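# Place the part on the cabinet rack, then release

## Task

Set the part onto the rack inside the cabinet, then open the gripper and pull the arm away from it.

## Robot and tools

Robot: two arms, left_arm and right_arm, each ending in a two-finger parallel gripper. The names are labels only. They do not mean the left or right side of a camera image.

Scene frame: all arms share one frame. Its origin sits on the table surface midway between the arms. +x points out over the table, +z points up, and left_arm is on the +y side. The state line, written `left_arm: …` | `right_arm: …`, gives each gripper's end_effector_position in metres and its end_effector_quat_wxyz. The printed position can be wrong, and the error grows as the arm reaches farther. end_effector_position is the point between the finger pads, roughly 1 cm short of the fingertips.

Gripper frame: the fingers extend along the gripper's own +z axis and close along its y axis. Offsets in commands use these gripper axes, not the scene axes.

Row layout: every command row has 14 numbers, each in [-1, 1], even when only one arm should move. The first 7 are for left_arm: dx, dy, dz, rx, ry, rz, opening. The last 7 are the same for right_arm. dx to rz are an offset from the gripper's measured pose at the start of the action, not an absolute pose. A value of 1.0 equals 0.6 m of travel or 180 degrees of turn. rx, ry, rz form a single rotation vector. Opening is absolute, not an offset: +1 is fully open (0.094 m) and -1 is closed.

execute_actions(actions): actions is a list of actions run one after another. Each action is a table of at most 15 rows, and each row lasts one control step (1/30 s). If a table has fewer than 15 rows, its final row repeats until the 15 steps are used. Each row is measured from the pose at the start of its action, so rows do not add up. For the first action of a call, that start is the pose shown in the latest result for this scene. An empty list simply returns state and images.

Clipping: at each step, the commanded pose is limited to 70 mm and 16 degrees from the gripper's measured pose. The controller uses damped inverse kinematics and gives position priority over orientation. After an action, the arm continues only as far as the last clipped pose, so a distant target needs several actions. The elbow cannot fully straighten.

Sagging: arms often finish about a centimetre or more below the aim. Repeated zero offsets can let an arm drift down. To keep an arm in place, send the offset back to its desired pose in the first call of a reply, zeros in later calls, and aim higher if it still sits low. Always send the opening each gripper should keep.

move(target, speed, blocking): target is one 14-number row in the layout above; its offsets are taken from the pose in the latest result that reports one. Each gripper follows a straight line toward its target, turning the shorter way; both paths finish together and take 0.5 to 10 s, stopping short if more would be needed. speed is in m/s, 0.002 to 0.5 (default 0.25); rotation is capped at twice that in rad/s. The opening is applied when the move begins. Paths ignore obstacles and the other arm, and grippers may lag, drift, or overshoot speed, particularly near full reach. Faster contact strikes harder, and a target set deeper past a contact pushes harder. With blocking=false you get a result after 0.5 s while motion continues; until a result shows it ended, execute_actions and move are refused, so use wait or stop. The result adds a move: line with the outcome (done, off_target, moving, held, fault) and active limits, plus each gripper's distance from its target. If only one arm is named, the other finished at rest. held means a check blocked the final step; limits=paced means the sent pose was clipped; limits=held means some steps were blocked along the way, after which the arm may speed past speed.

wait(seconds): 0 to 10; arms keep their last command, and a running move continues; returns early if that move finishes.

stop(): brakes a running move; it needs distance to slow, more when fast. Fingers keep moving.

zoom_image(camera, region): region is [x0, y0, x1, y1] in pixels of that camera's latest full image, origin top-left, at most 504 by 504. Cameras: cam_head_left, cam_head_right, cam_high, cam_low, cam_left_wrist, cam_right_wrist, all 504x504, returned in that order; the wrist cameras are fisheye.

finished_scene(scene): pass the current scene number. It is final; the part must already rest on the rack with the gripper released and clear.

Other result lines: Hand target lines show where the controller is currently steering each gripper. A pose unreachable line means a clearance check altered or blocked the named arm's command. Step readings list positions at some steps; HELD with an arm label marks steps where that arm's command was held back. grip_measured is the finger opening on the command scale; the last Joint positions value is the opening in metres. Readings can be off by about 1 mm per gripper. To hold something, command roughly 0.03 below grip_measured; a smaller gap grips more gently. Pad force is about 50 to 62 N, lower on very thin parts (under about 2 mm). FAULT lines report an arm stopped.

Joint ranges (rad), base to gripper: waist -2.618 to 3.054, shoulder 0.000 to 3.142, elbow 0.000 to 3.142, wrist pitch -1.571 to 1.571, wrist yaw -1.571 to 1.571, wrist roll -2.094 to 2.094.

Heat: carrying a load warms motors, even between replies while the robot holds its command. MOTOR HOT appears from 75 °C; at 90 °C that arm halts for 10 seconds; at 100 °C it loses hold and drops. These appear as OVER-TEMPERATURE FAULT lines.

Avoid: knocking or placing anything off the table, letting the arms collide or press on each other, dropping or slamming the part, and shoving hard. Small disturbances may pull on a held part or nudge loose items.

Each tool is called after "Request:" as name(argument=value, ...) on one line, values as JSON.

## Session

I'll start by looking at the scene.

Request:
execute_actions(actions=[])

Scene clock: 0.00 s.
left_arm: end_effector_position=(+0.4525, +0.2859, +0.1883) grip_measured=+1.000 end_effector_quat_wxyz=(-0.199, +0.700, -0.636, +0.258) | right_arm: end_effector_position=(+0.6368, -0.2116, +0.2638) grip_measured=+1.000 end_effector_quat_wxyz=(+0.638, -0.573, +0.418, +0.300)
Joint positions: left_arm=[ 0.128  1.503  1.272 -0.685  0.115 -1.598  0.094] | right_arm=[-0.078  2.57   2.355  0.173 -1.433 -0.544  0.094]
Joint velocities: left_arm=[ 0.012 -0.012  0.002  0.081 -0.051  0.081  0.   ] | right_arm=[-0.002 -0.017 -0.012  0.007 -0.007  0.007  0.   ]
Hand target (left_arm): +0.453, +0.287, +0.194; -0.206, +0.697, -0.636, +0.259
Hand target (right_arm): +0.635, -0.211, +0.274; +0.640, -0.575, +0.414, +0.297

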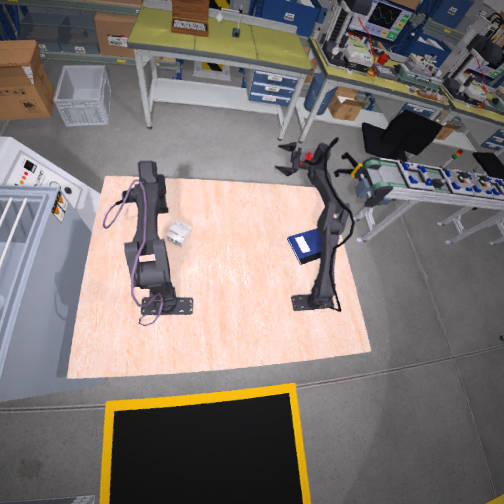

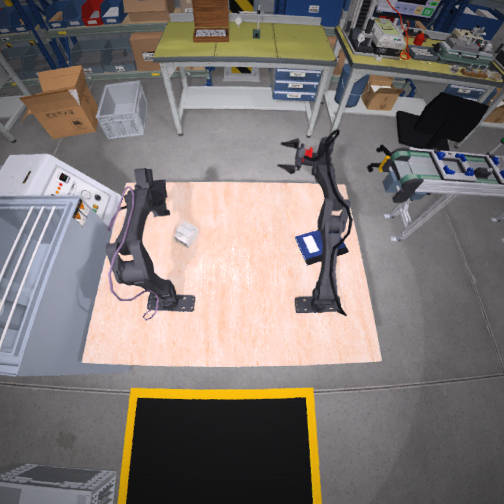

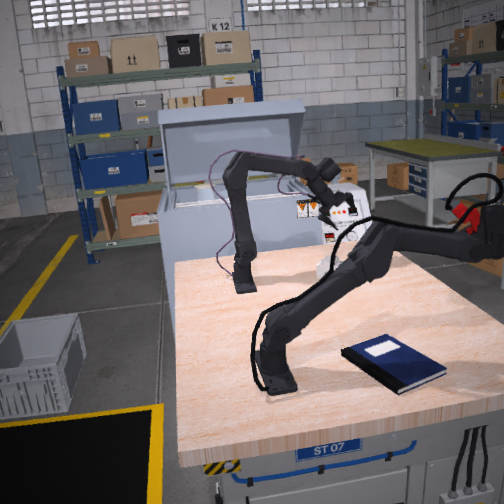

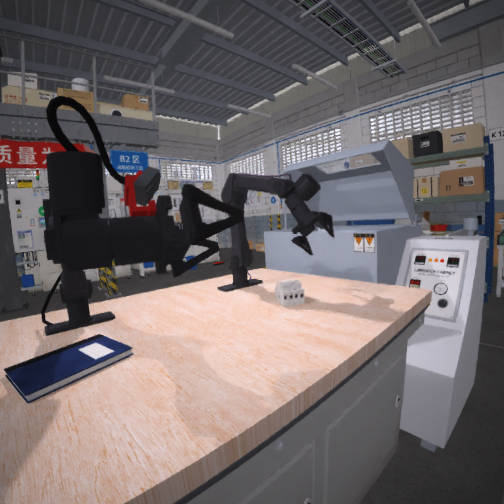

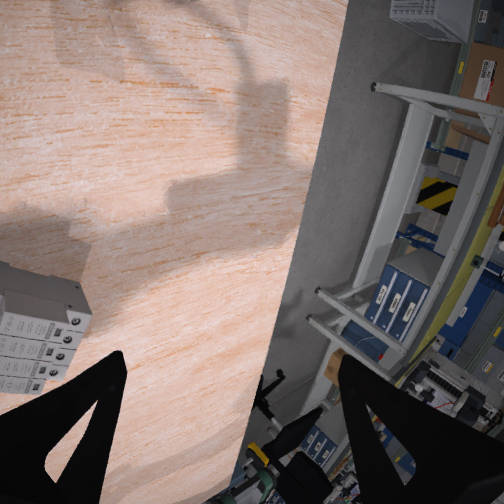

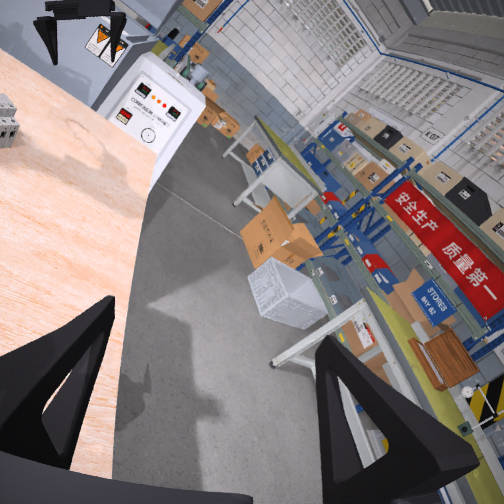

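Request:
zoom_image(camera="cam_head_left", region=[0, 120, 220, 410])

Request:
zoom_image(camera="cam_head_right", region=[0, 130, 230, 400])

Request:
zoom_image(camera="cam_high", region=[140, 80, 400, 320])

Request:
zoom_image(camera="cam_low", region=[210, 120, 504, 380])

Region (0, 120, 220, 410) of cam_head_left's 504x504 image, scaled by 1.738, with more detail than that image has; it fills the left 382 columns of this view, and the rest is white.

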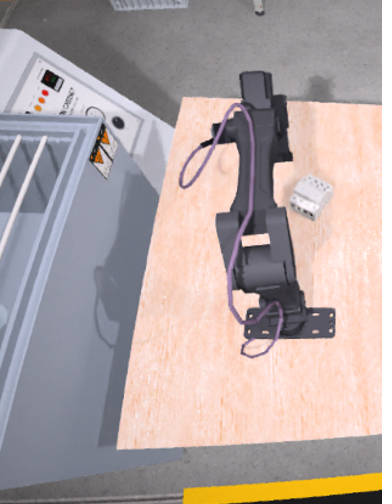

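Region (0, 130, 230, 400) of cam_head_right's 504x504 image, scaled by 1.867, with more detail than that image has; it fills the left 429 columns of this view, and the rest is white.

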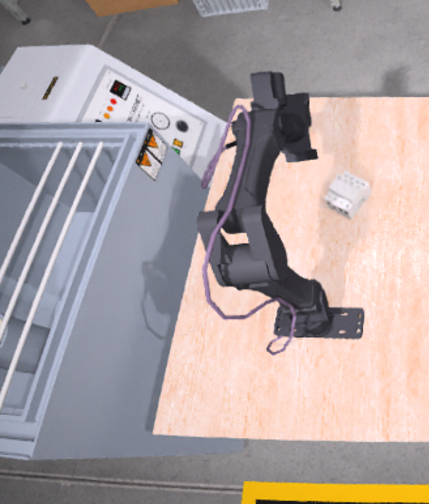

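Region (140, 80, 400, 320) of cam_high's 504x504 image, scaled by 1.938, with more detail than that image has; it fills the top 465 rows of this view, and the rest is white.

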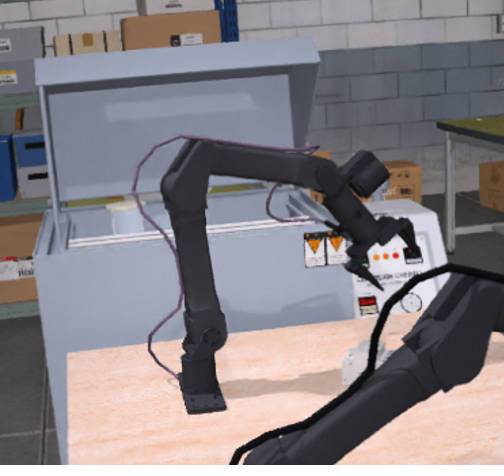

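Region (210, 120, 504, 380) of cam_low's 504x504 image, scaled by 1.714, with more detail than that image has; it fills the top 446 rows of this view, and the rest is white.

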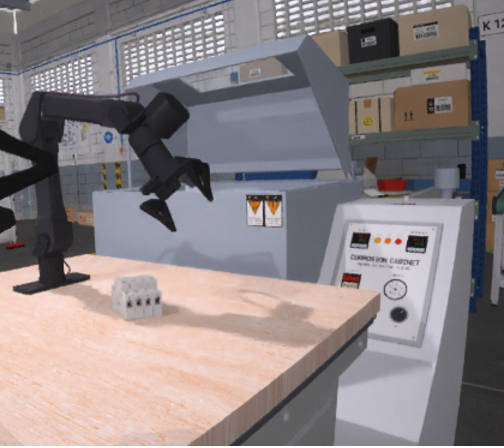

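Request:
zoom_image(camera="cam_head_left", region=[140, 200, 220, 270])

Request:
zoom_image(camera="cam_left_wrist", region=[0, 220, 180, 420])

Request:
zoom_image(camera="cam_low", region=[255, 260, 335, 320])

Request:
zoom_image(camera="cam_head_right", region=[0, 180, 120, 300])

Region (140, 200, 220, 270) of cam_head_left's 504x504 image, scaled by 6.300, with more detail than that image has; it fills the top 441 rows of this view, and the rest is white.

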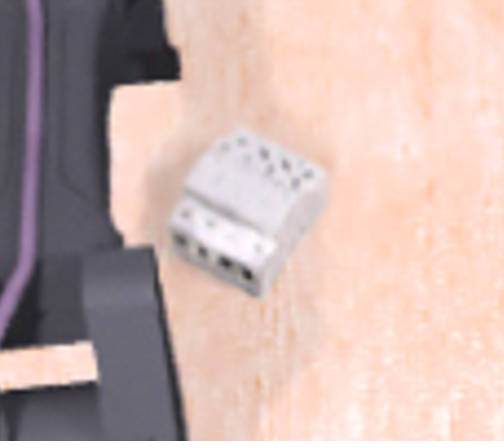

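Region (0, 220, 180, 420) of cam_left_wrist's 504x504 image, scaled by 2.520, with more detail than that image has; it fills the left 454 columns of this view, and the rest is white.

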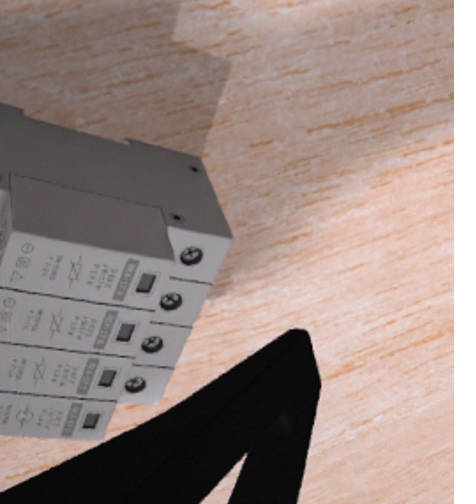

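Region (255, 260, 335, 320) of cam_low's 504x504 image, scaled by 6.300, with more detail than that image has; it fills the top 378 rows of this view, and the rest is white.

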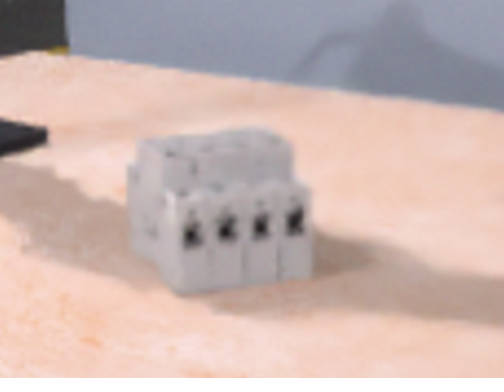

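Region (0, 180, 120, 300) of cam_head_right's 504x504 image, scaled by 4.200, with more detail than that image has.

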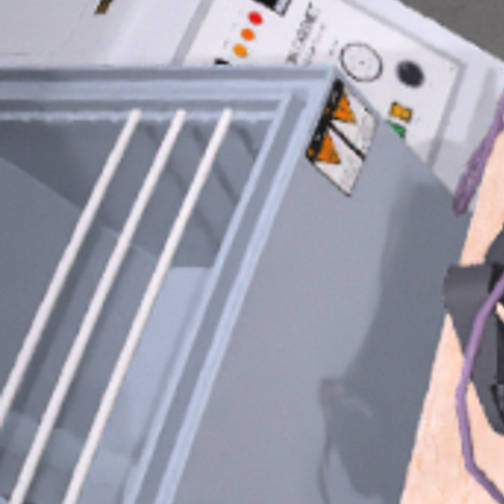

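Request:
zoom_image(camera="cam_head_right", region=[104, 162, 144, 202])

Request:
zoom_image(camera="cam_head_right", region=[327, 164, 367, 204])

Request:
zoom_image(camera="cam_head_right", region=[361, 339, 401, 379])

Request:
zoom_image(camera="cam_head_right", region=[62, 342, 102, 382])

Request:
zoom_image(camera="cam_head_right", region=[265, 125, 345, 195])

Request:
zoom_image(camera="cam_head_right", region=[135, 275, 205, 325])

Request:
zoom_image(camera="cam_head_right", region=[285, 275, 355, 325])

Region (104, 162, 144, 202) of cam_head_right's 504x504 image, scaled by 12.600, with more detail than that image has.

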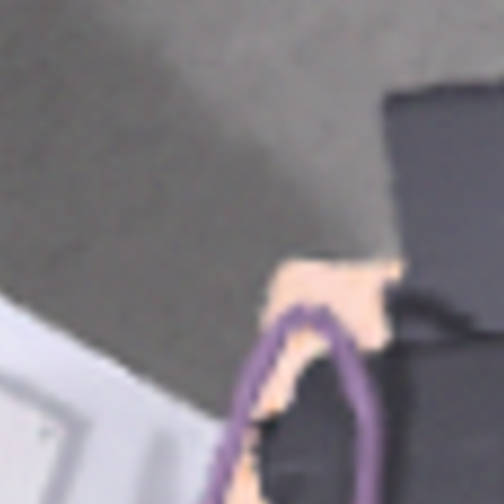

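Region (327, 164, 367, 204) of cam_head_right's 504x504 image, scaled by 12.600, with more detail than that image has.

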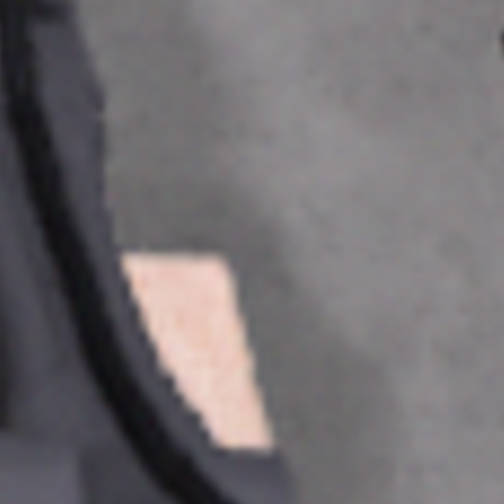

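Region (361, 339, 401, 379) of cam_head_right's 504x504 image, scaled by 12.600, with more detail than that image has.

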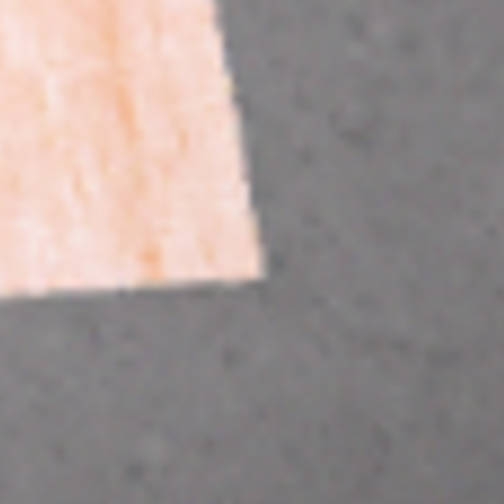

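Region (62, 342, 102, 382) of cam_head_right's 504x504 image, scaled by 12.600, with more detail than that image has.

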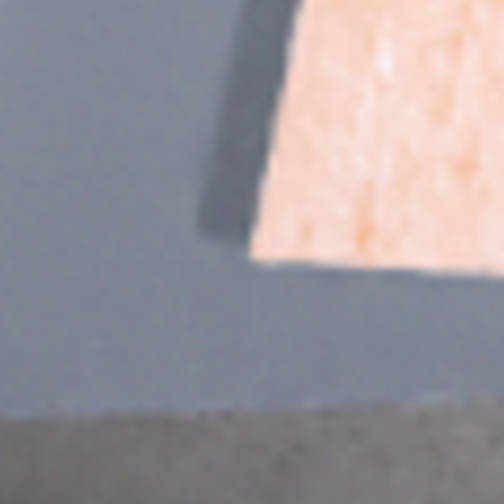

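Region (265, 125, 345, 195) of cam_head_right's 504x504 image, scaled by 6.300, with more detail than that image has; it fills the top 441 rows of this view, and the rest is white.

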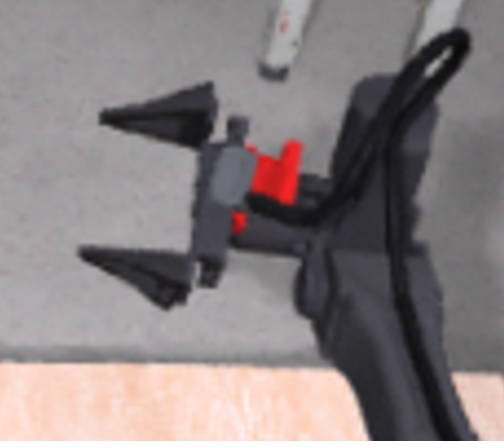

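Region (135, 275, 205, 325) of cam_head_right's 504x504 image, scaled by 7.200, with more detail than that image has; it fills the top 360 rows of this view, and the rest is white.

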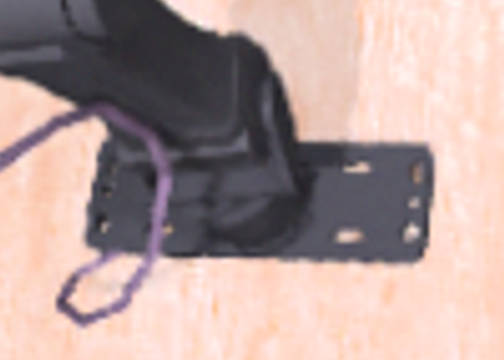

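Region (285, 275, 355, 325) of cam_head_right's 504x504 image, scaled by 7.200, with more detail than that image has; it fills the top 360 rows of this view, and the rest is white.

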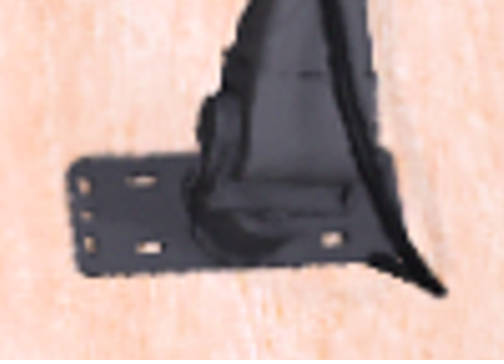

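Request:
zoom_image(camera="cam_head_right", region=[160, 210, 210, 260])

Request:
zoom_image(camera="cam_head_right", region=[0, 280, 100, 390])

Request:
zoom_image(camera="cam_head_right", region=[20, 185, 100, 235])

Request:
zoom_image(camera="cam_head_left", region=[0, 175, 80, 235])

Region (160, 210, 210, 260) of cam_head_right's 504x504 image, scaled by 10.080, with more detail than that image has.

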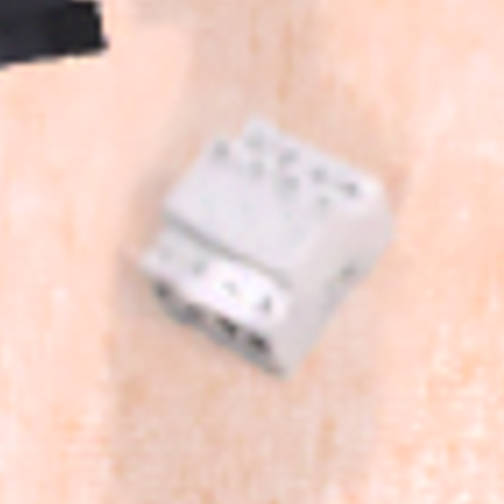

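Region (0, 280, 100, 390) of cam_head_right's 504x504 image, scaled by 4.582, with more detail than that image has; it fills the left 458 columns of this view, and the rest is white.

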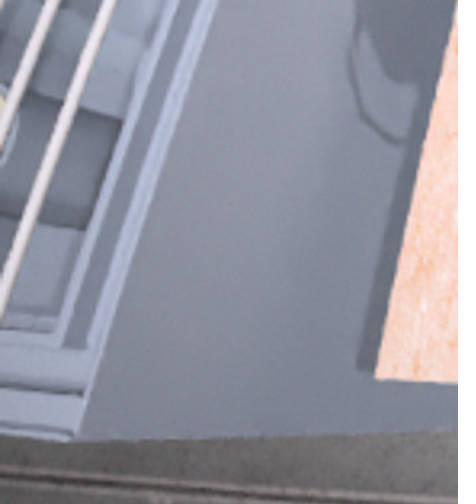

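Region (20, 185, 100, 235) of cam_head_right's 504x504 image, scaled by 6.300, with more detail than that image has; it fills the top 315 rows of this view, and the rest is white.

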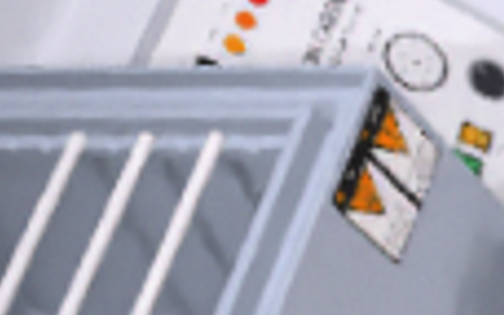

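Region (0, 175, 80, 235) of cam_head_left's 504x504 image, scaled by 6.300, with more detail than that image has; it fills the top 378 rows of this view, and the rest is white.

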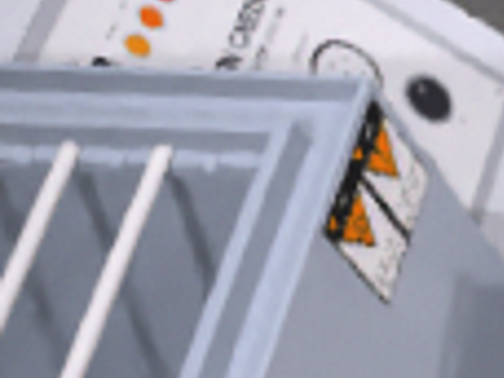

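Request:
zoom_image(camera="cam_head_left", region=[84, 157, 124, 197])

Request:
zoom_image(camera="cam_head_left", region=[315, 167, 355, 207])

Request:
zoom_image(camera="cam_head_left", region=[350, 330, 390, 370])

Request:
zoom_image(camera="cam_head_left", region=[48, 358, 88, 398])

Request:
zoom_image(camera="cam_head_left", region=[265, 125, 345, 195])

Region (84, 157, 124, 197) of cam_head_left's 504x504 image, scaled by 12.600, with more detail than that image has.

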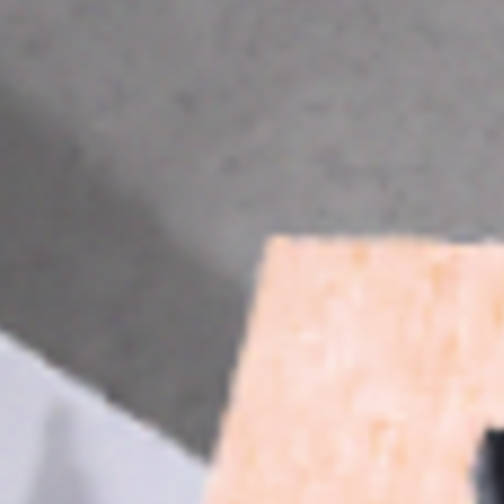

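Region (315, 167, 355, 207) of cam_head_left's 504x504 image, scaled by 12.600, with more detail than that image has.

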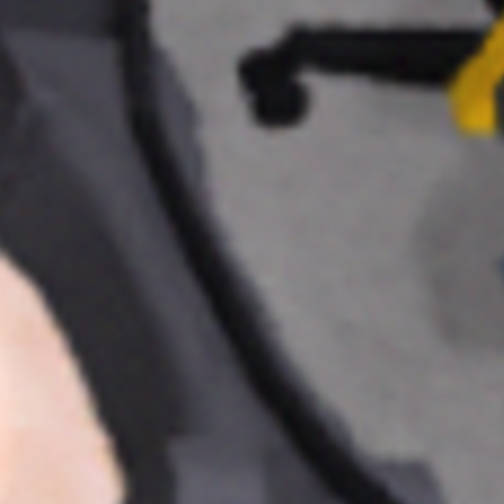

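Region (350, 330, 390, 370) of cam_head_left's 504x504 image, scaled by 12.600, with more detail than that image has.

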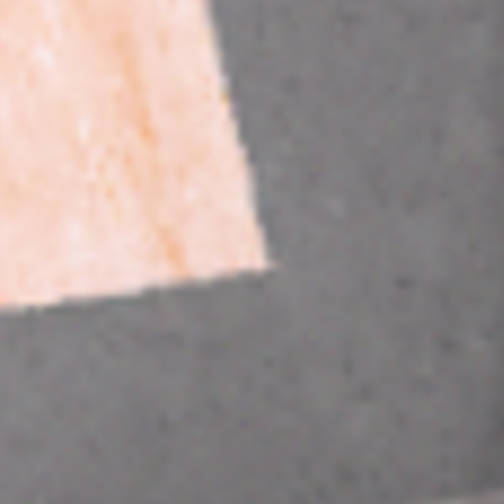

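Region (48, 358, 88, 398) of cam_head_left's 504x504 image, scaled by 12.600, with more detail than that image has.

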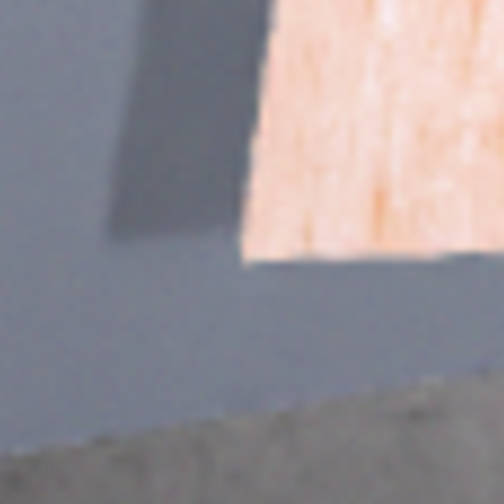

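Region (265, 125, 345, 195) of cam_head_left's 504x504 image, scaled by 6.300, with more detail than that image has; it fills the top 441 rows of this view, and the rest is white.

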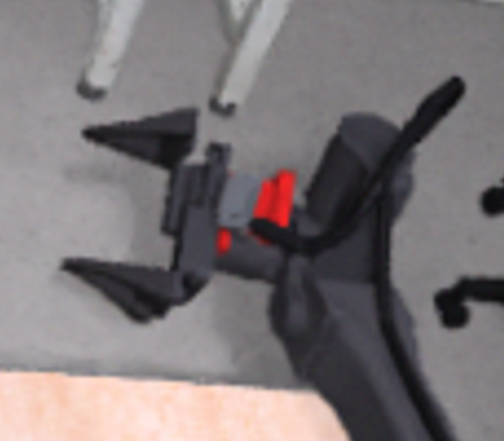

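Request:
move(target=[0.0225, 0.286, -0.0617, 0.1242, 0.0465, 0.6527, 1, -0.265, 0.485, -0.039, 0, 0, 0, 1], speed=0.4)

Scene clock: 123.40 s.
left_arm: end_effector_position=(+0.2959, +0.2599, +0.1152) grip_measured=+1.000 end_effector_quat_wxyz=(+0.389, +0.237, +0.885, -0.097) | right_arm: end_effector_position=(+0.3140, -0.1709, +0.2729) grip_measured=+1.000 end_effector_quat_wxyz=(+0.639, -0.576, +0.414, +0.298)
Joint positions: left_arm=[ 0.446  0.915  0.545 -0.628  0.63   0.758  0.094] | right_arm=[ 0.019  1.252  0.631  0.598 -1.339 -0.534  0.094]
Joint velocities: left_arm=[-0.007 -0.002  0.012 -0.007 -0.007 -0.007  0.   ] | right_arm=[-0.002  0.022 -0.012  0.022  0.037 -0.066  0.   ]
Hand target (left_arm): +0.293, +0.258, +0.117; +0.391, +0.237, +0.883, -0.105
Hand target (right_arm): +0.309, -0.169, +0.273; +0.638, -0.573, +0.417, +0.300
Off the commanded pose (left_arm): 0.005 m, 1 deg.
Off the commanded pose (right_arm): 0.012 m, 1 deg.
move: off_target (right_arm)

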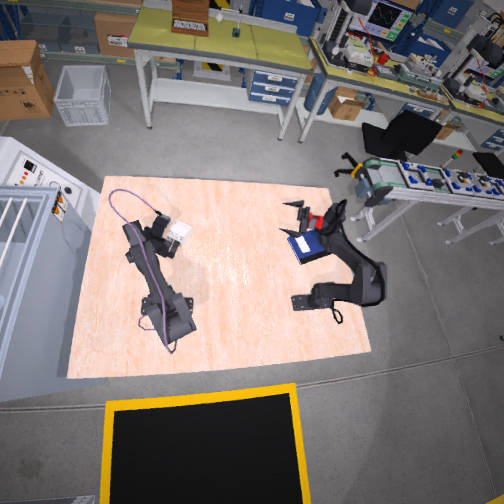

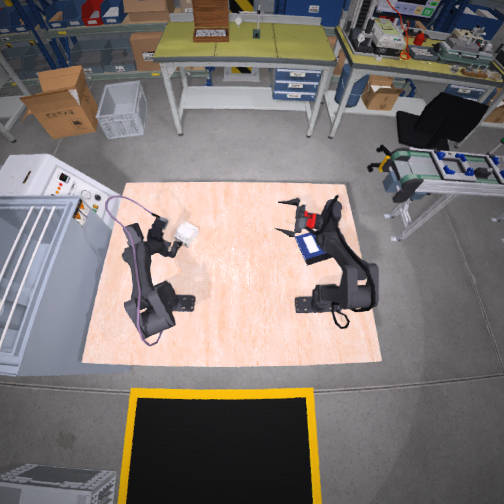

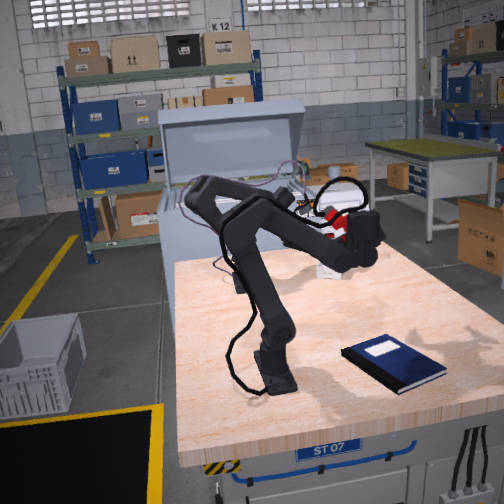

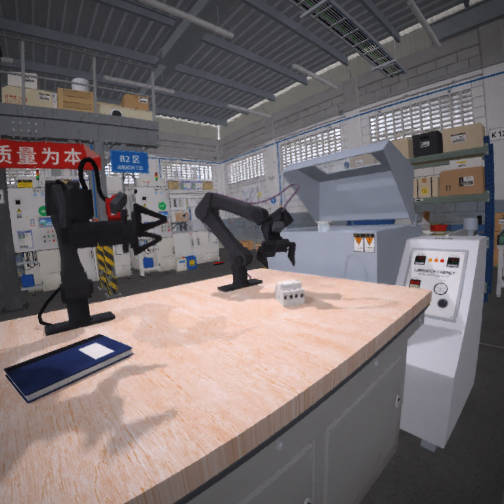

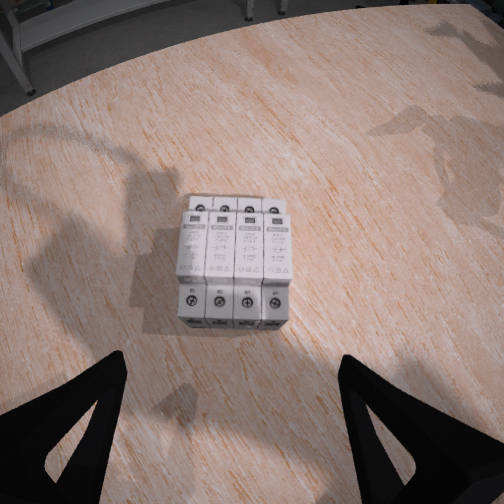

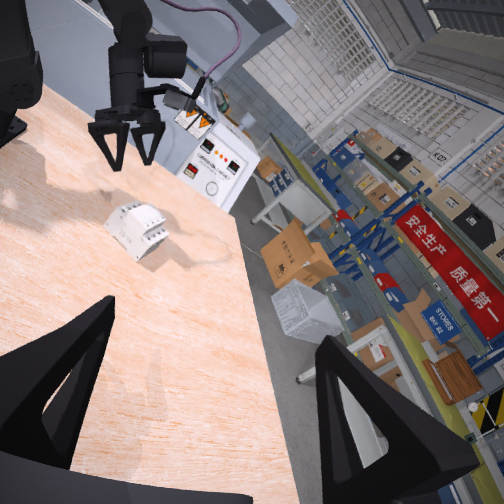

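Request:
zoom_image(camera="cam_left_wrist", region=[150, 170, 320, 350])

Request:
zoom_image(camera="cam_right_wrist", region=[60, 60, 240, 280])

Request:
zoom_image(camera="cam_low", region=[230, 190, 350, 320])

Region (150, 170, 320, 350) of cam_left_wrist's 504x504 image, scaled by 2.800, with more detail than that image has.

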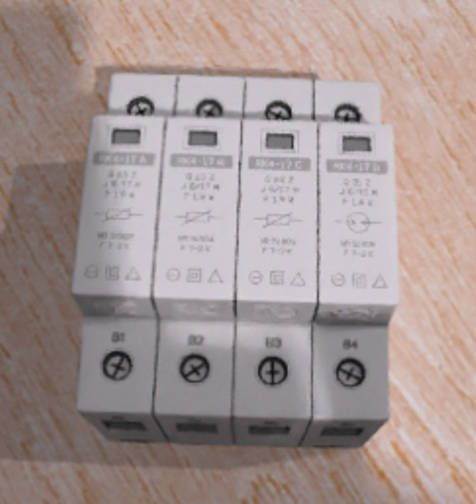

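Region (60, 60, 240, 280) of cam_right_wrist's 504x504 image, scaled by 2.291, with more detail than that image has; it fills the left 412 columns of this view, and the rest is white.

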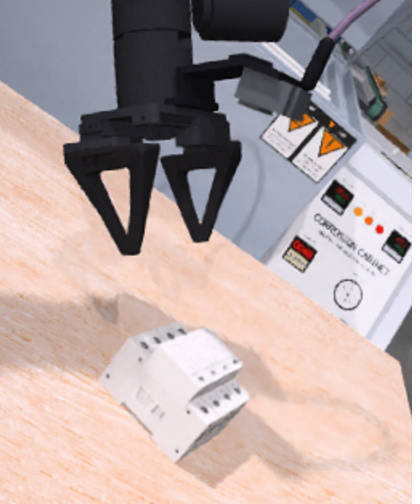

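Region (230, 190, 350, 320) of cam_low's 504x504 image, scaled by 3.877, with more detail than that image has; it fills the left 465 columns of this view, and the rest is white.

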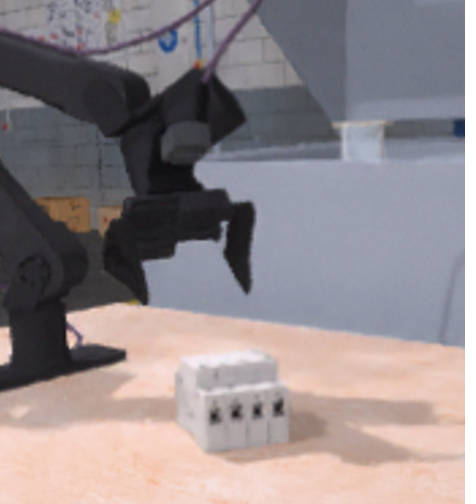

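Request:
move(target=[0.0025, 0.0007, 0.1988, 0.0041, -0.0041, -0.0017, 1, 0, 0, 0, 0, 0, 0, 1], speed=0.15)

Scene clock: 235.10 s.
left_arm: end_effector_position=(+0.3747, +0.2209, +0.0377) grip_measured=+1.000 end_effector_quat_wxyz=(+0.397, +0.235, +0.881, -0.102) | right_arm: end_effector_position=(+0.3140, -0.1709, +0.2729) grip_measured=+1.000 end_effector_quat_wxyz=(+0.639, -0.576, +0.414, +0.298)
Joint positions: left_arm=[0.131 1.418 0.43  0.159 0.451 0.454 0.094] | right_arm=[ 0.019  1.252  0.631  0.598 -1.339 -0.534  0.094]
Joint velocities: left_arm=[ 0.002 -0.032 -0.017 -0.007 -0.066 -0.022  0.   ] | right_arm=[ 0.007 -0.002  0.002  0.022 -0.022 -0.022  0.   ]
Hand target (left_arm): +0.371, +0.217, +0.032; +0.393, +0.237, +0.882, -0.106
Hand target (right_arm): +0.314, -0.171, +0.273; +0.639, -0.576, +0.414, +0.298
Off the commanded pose (left_arm): 0.006 m, 1 deg.
Off the commanded pose (right_arm): 0.000 m, 0 deg.
move: done

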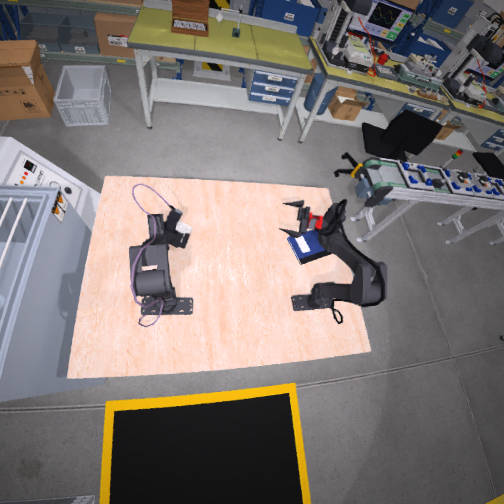

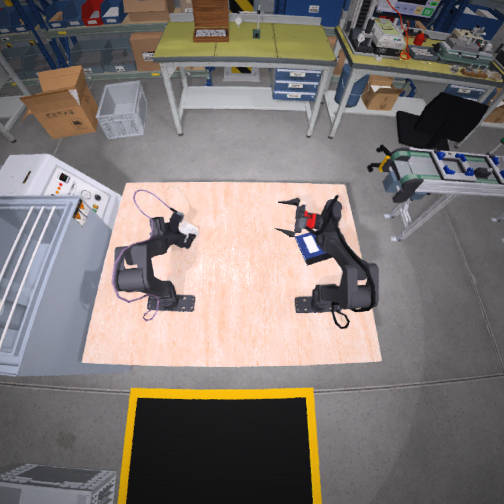

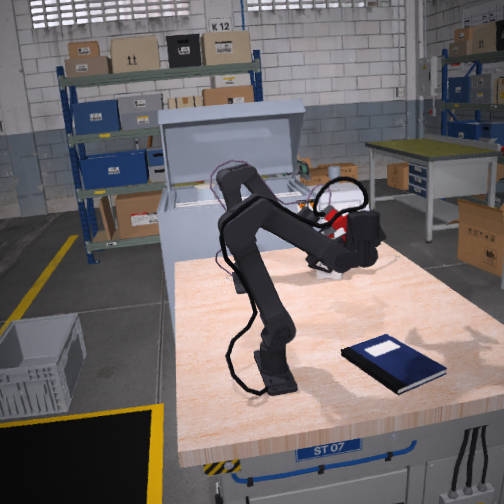

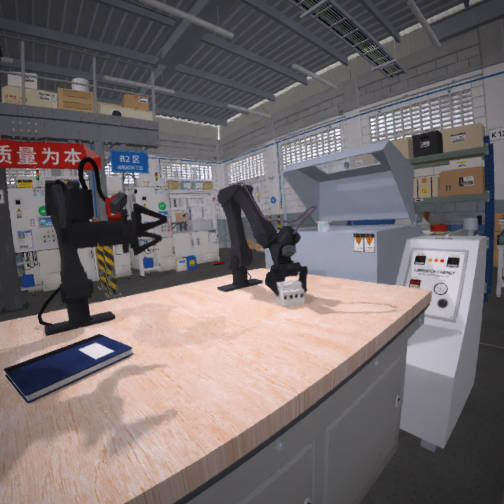

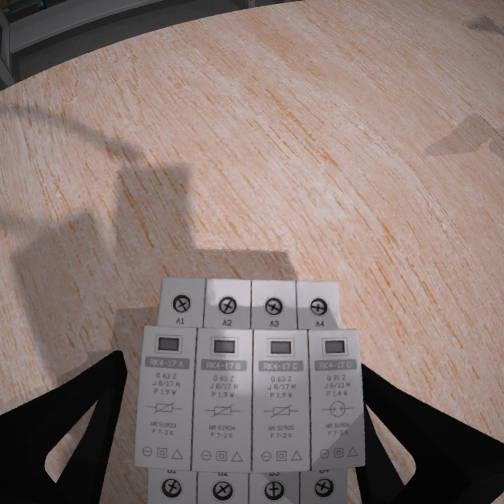

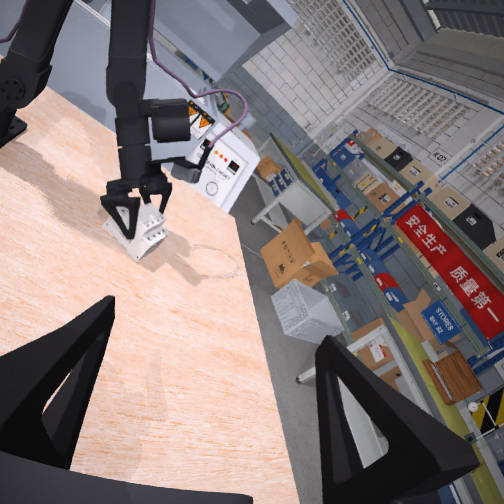

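Request:
zoom_image(camera="cam_right_wrist", region=[80, 150, 200, 280])

Request:
zoom_image(camera="cam_low", region=[250, 240, 330, 320])

Region (80, 150, 200, 280) of cam_right_wrist's 504x504 image, scaled by 3.877, with more detail than that image has; it fills the left 465 columns of this view, and the rest is white.

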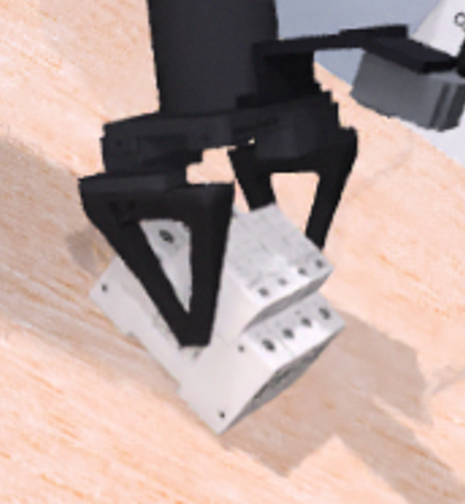

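Region (250, 240, 330, 320) of cam_low's 504x504 image, scaled by 6.300, with more detail than that image has.

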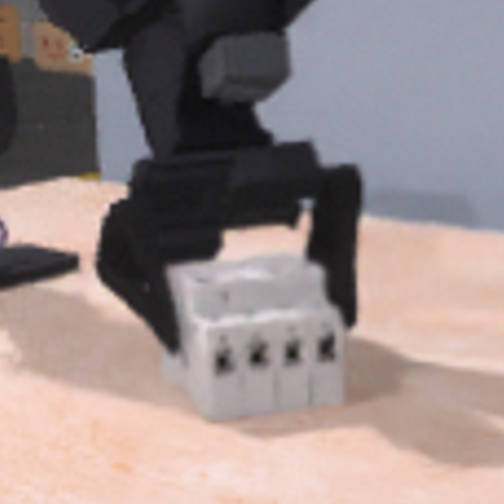

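Request:
execute_actions(actions=[[[0.002,-0.008,0.002,0,0,0,1,0,0,0,0,0,0,1],[0.003,-0.010,0.002,0,0,0,1,0,0,0,0,0,0,1],[0.004,-0.012,0.003,0,0,0,1,0,0,0,0,0,0,1],[0.005,-0.014,0.003,0,0,0,0.98,0,0,0,0,0,0,1],[0.006,-0.016,0.004,0,0,0,0.96,0,0,0,0,0,0,1],[0.006,-0.018,0.004,0,0,0,0.94,0,0,0,0,0,0,1],[0.007,-0.02,0.005,0,0,0,0.92,0,0,0,0,0,0,1],[0.007,-0.02,0.005,0,0,0,0.9,0,0,0,0,0,0,1],[0.007,-0.02,0.005,0,0,0,0.87,0,0,0,0,0,0,1],[0.007,-0.02,0.005,0,0,0,0.84,0,0,0,0,0,0,1],[0.007,-0.02,0.005,0,0,0,0.81,0,0,0,0,0,0,1],[0.007,-0.02,0.005,0,0,0,0.78,0,0,0,0,0,0,1],[0.007,-0.02,0.005,0,0,0,0.75,0,0,0,0,0,0,1],[0.007,-0.02,0.005,0,0,0,0.72,0,0,0,0,0,0,1],[0.007,-0.02,0.005,0,0,0,0.7,0,0,0,0,0,0,1]]])

Scene clock: 258.93 s.
left_arm: end_effector_position=(+0.3670, +0.2134, +0.0291) grip_measured=+0.712 end_effector_quat_wxyz=(+0.388, +0.232, +0.886, -0.104) | right_arm: end_effector_position=(+0.3140, -0.1709, +0.2729) grip_measured=+1.000 end_effector_quat_wxyz=(+0.639, -0.576, +0.414, +0.298)
Joint positions: left_arm=[0.097 1.418 0.397 0.183 0.425 0.424 0.08 ] | right_arm=[ 0.019  1.252  0.631  0.598 -1.339 -0.534  0.094]
Joint velocities: left_arm=[-0.012  0.002  0.012 -0.007 -0.022  0.007 -0.023] | right_arm=[ 0.002  0.007 -0.007 -0.051  0.022  0.007  0.   ]
Hand target (left_arm): +0.368, +0.211, +0.033; +0.397, +0.235, +0.881, -0.102
Hand target (right_arm): +0.314, -0.171, +0.273; +0.639, -0.576, +0.414, +0.298
Off the commanded pose (left_arm): 0.005 m, 1 deg.
Off the commanded pose (right_arm): 0.000 m, 0 deg.
Step readings (end_effector_position):
0: left_arm (+0.3749, +0.2210, +0.0380) | right_arm (+0.3140, -0.1709, +0.2729)
1: left_arm (+0.3750, +0.2210, +0.0379) | right_arm (+0.3140, -0.1709, +0.2729)
2: left_arm (+0.3749, +0.2206, +0.0377) | right_arm (+0.3140, -0.1709, +0.2729)
4: left_arm (+0.3738, +0.2188, +0.0364) | right_arm (+0.3140, -0.1709, +0.2729)
8: left_arm (+0.3681, +0.2140, +0.0307) | right_arm (+0.3140, -0.1709, +0.2729)
15: end_effector_position above

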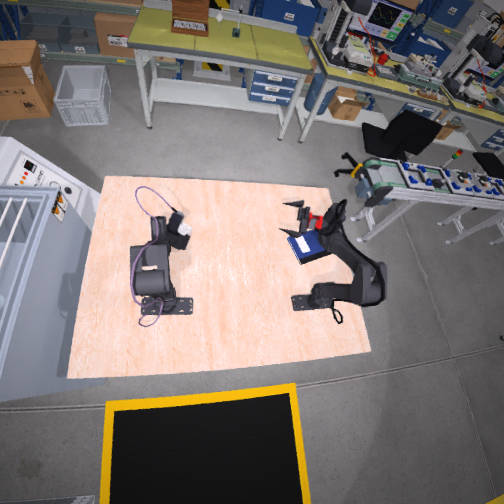

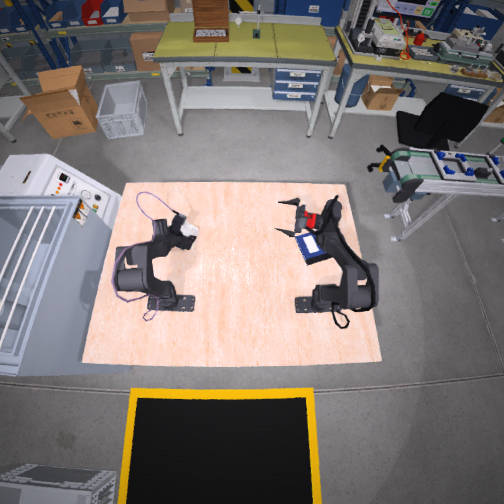

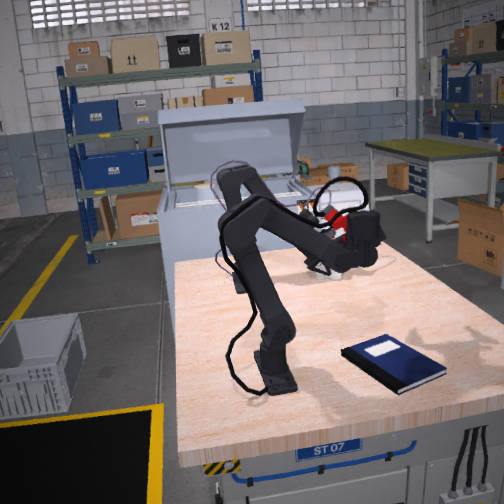

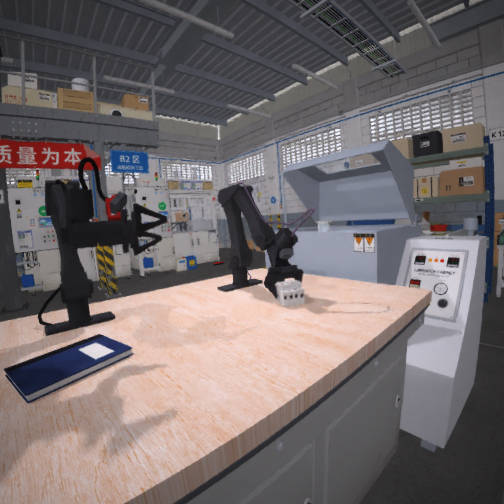

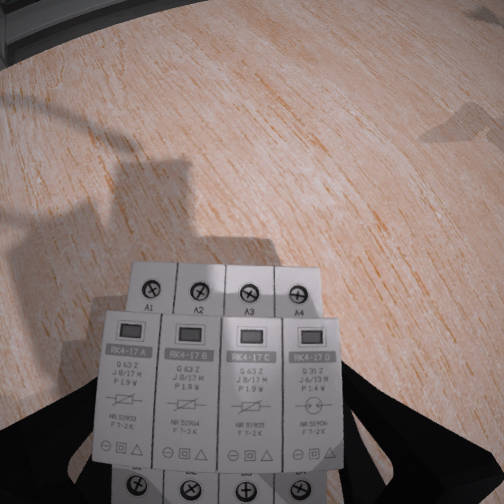

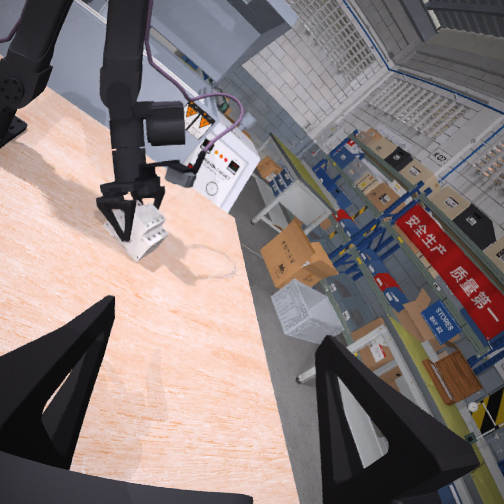

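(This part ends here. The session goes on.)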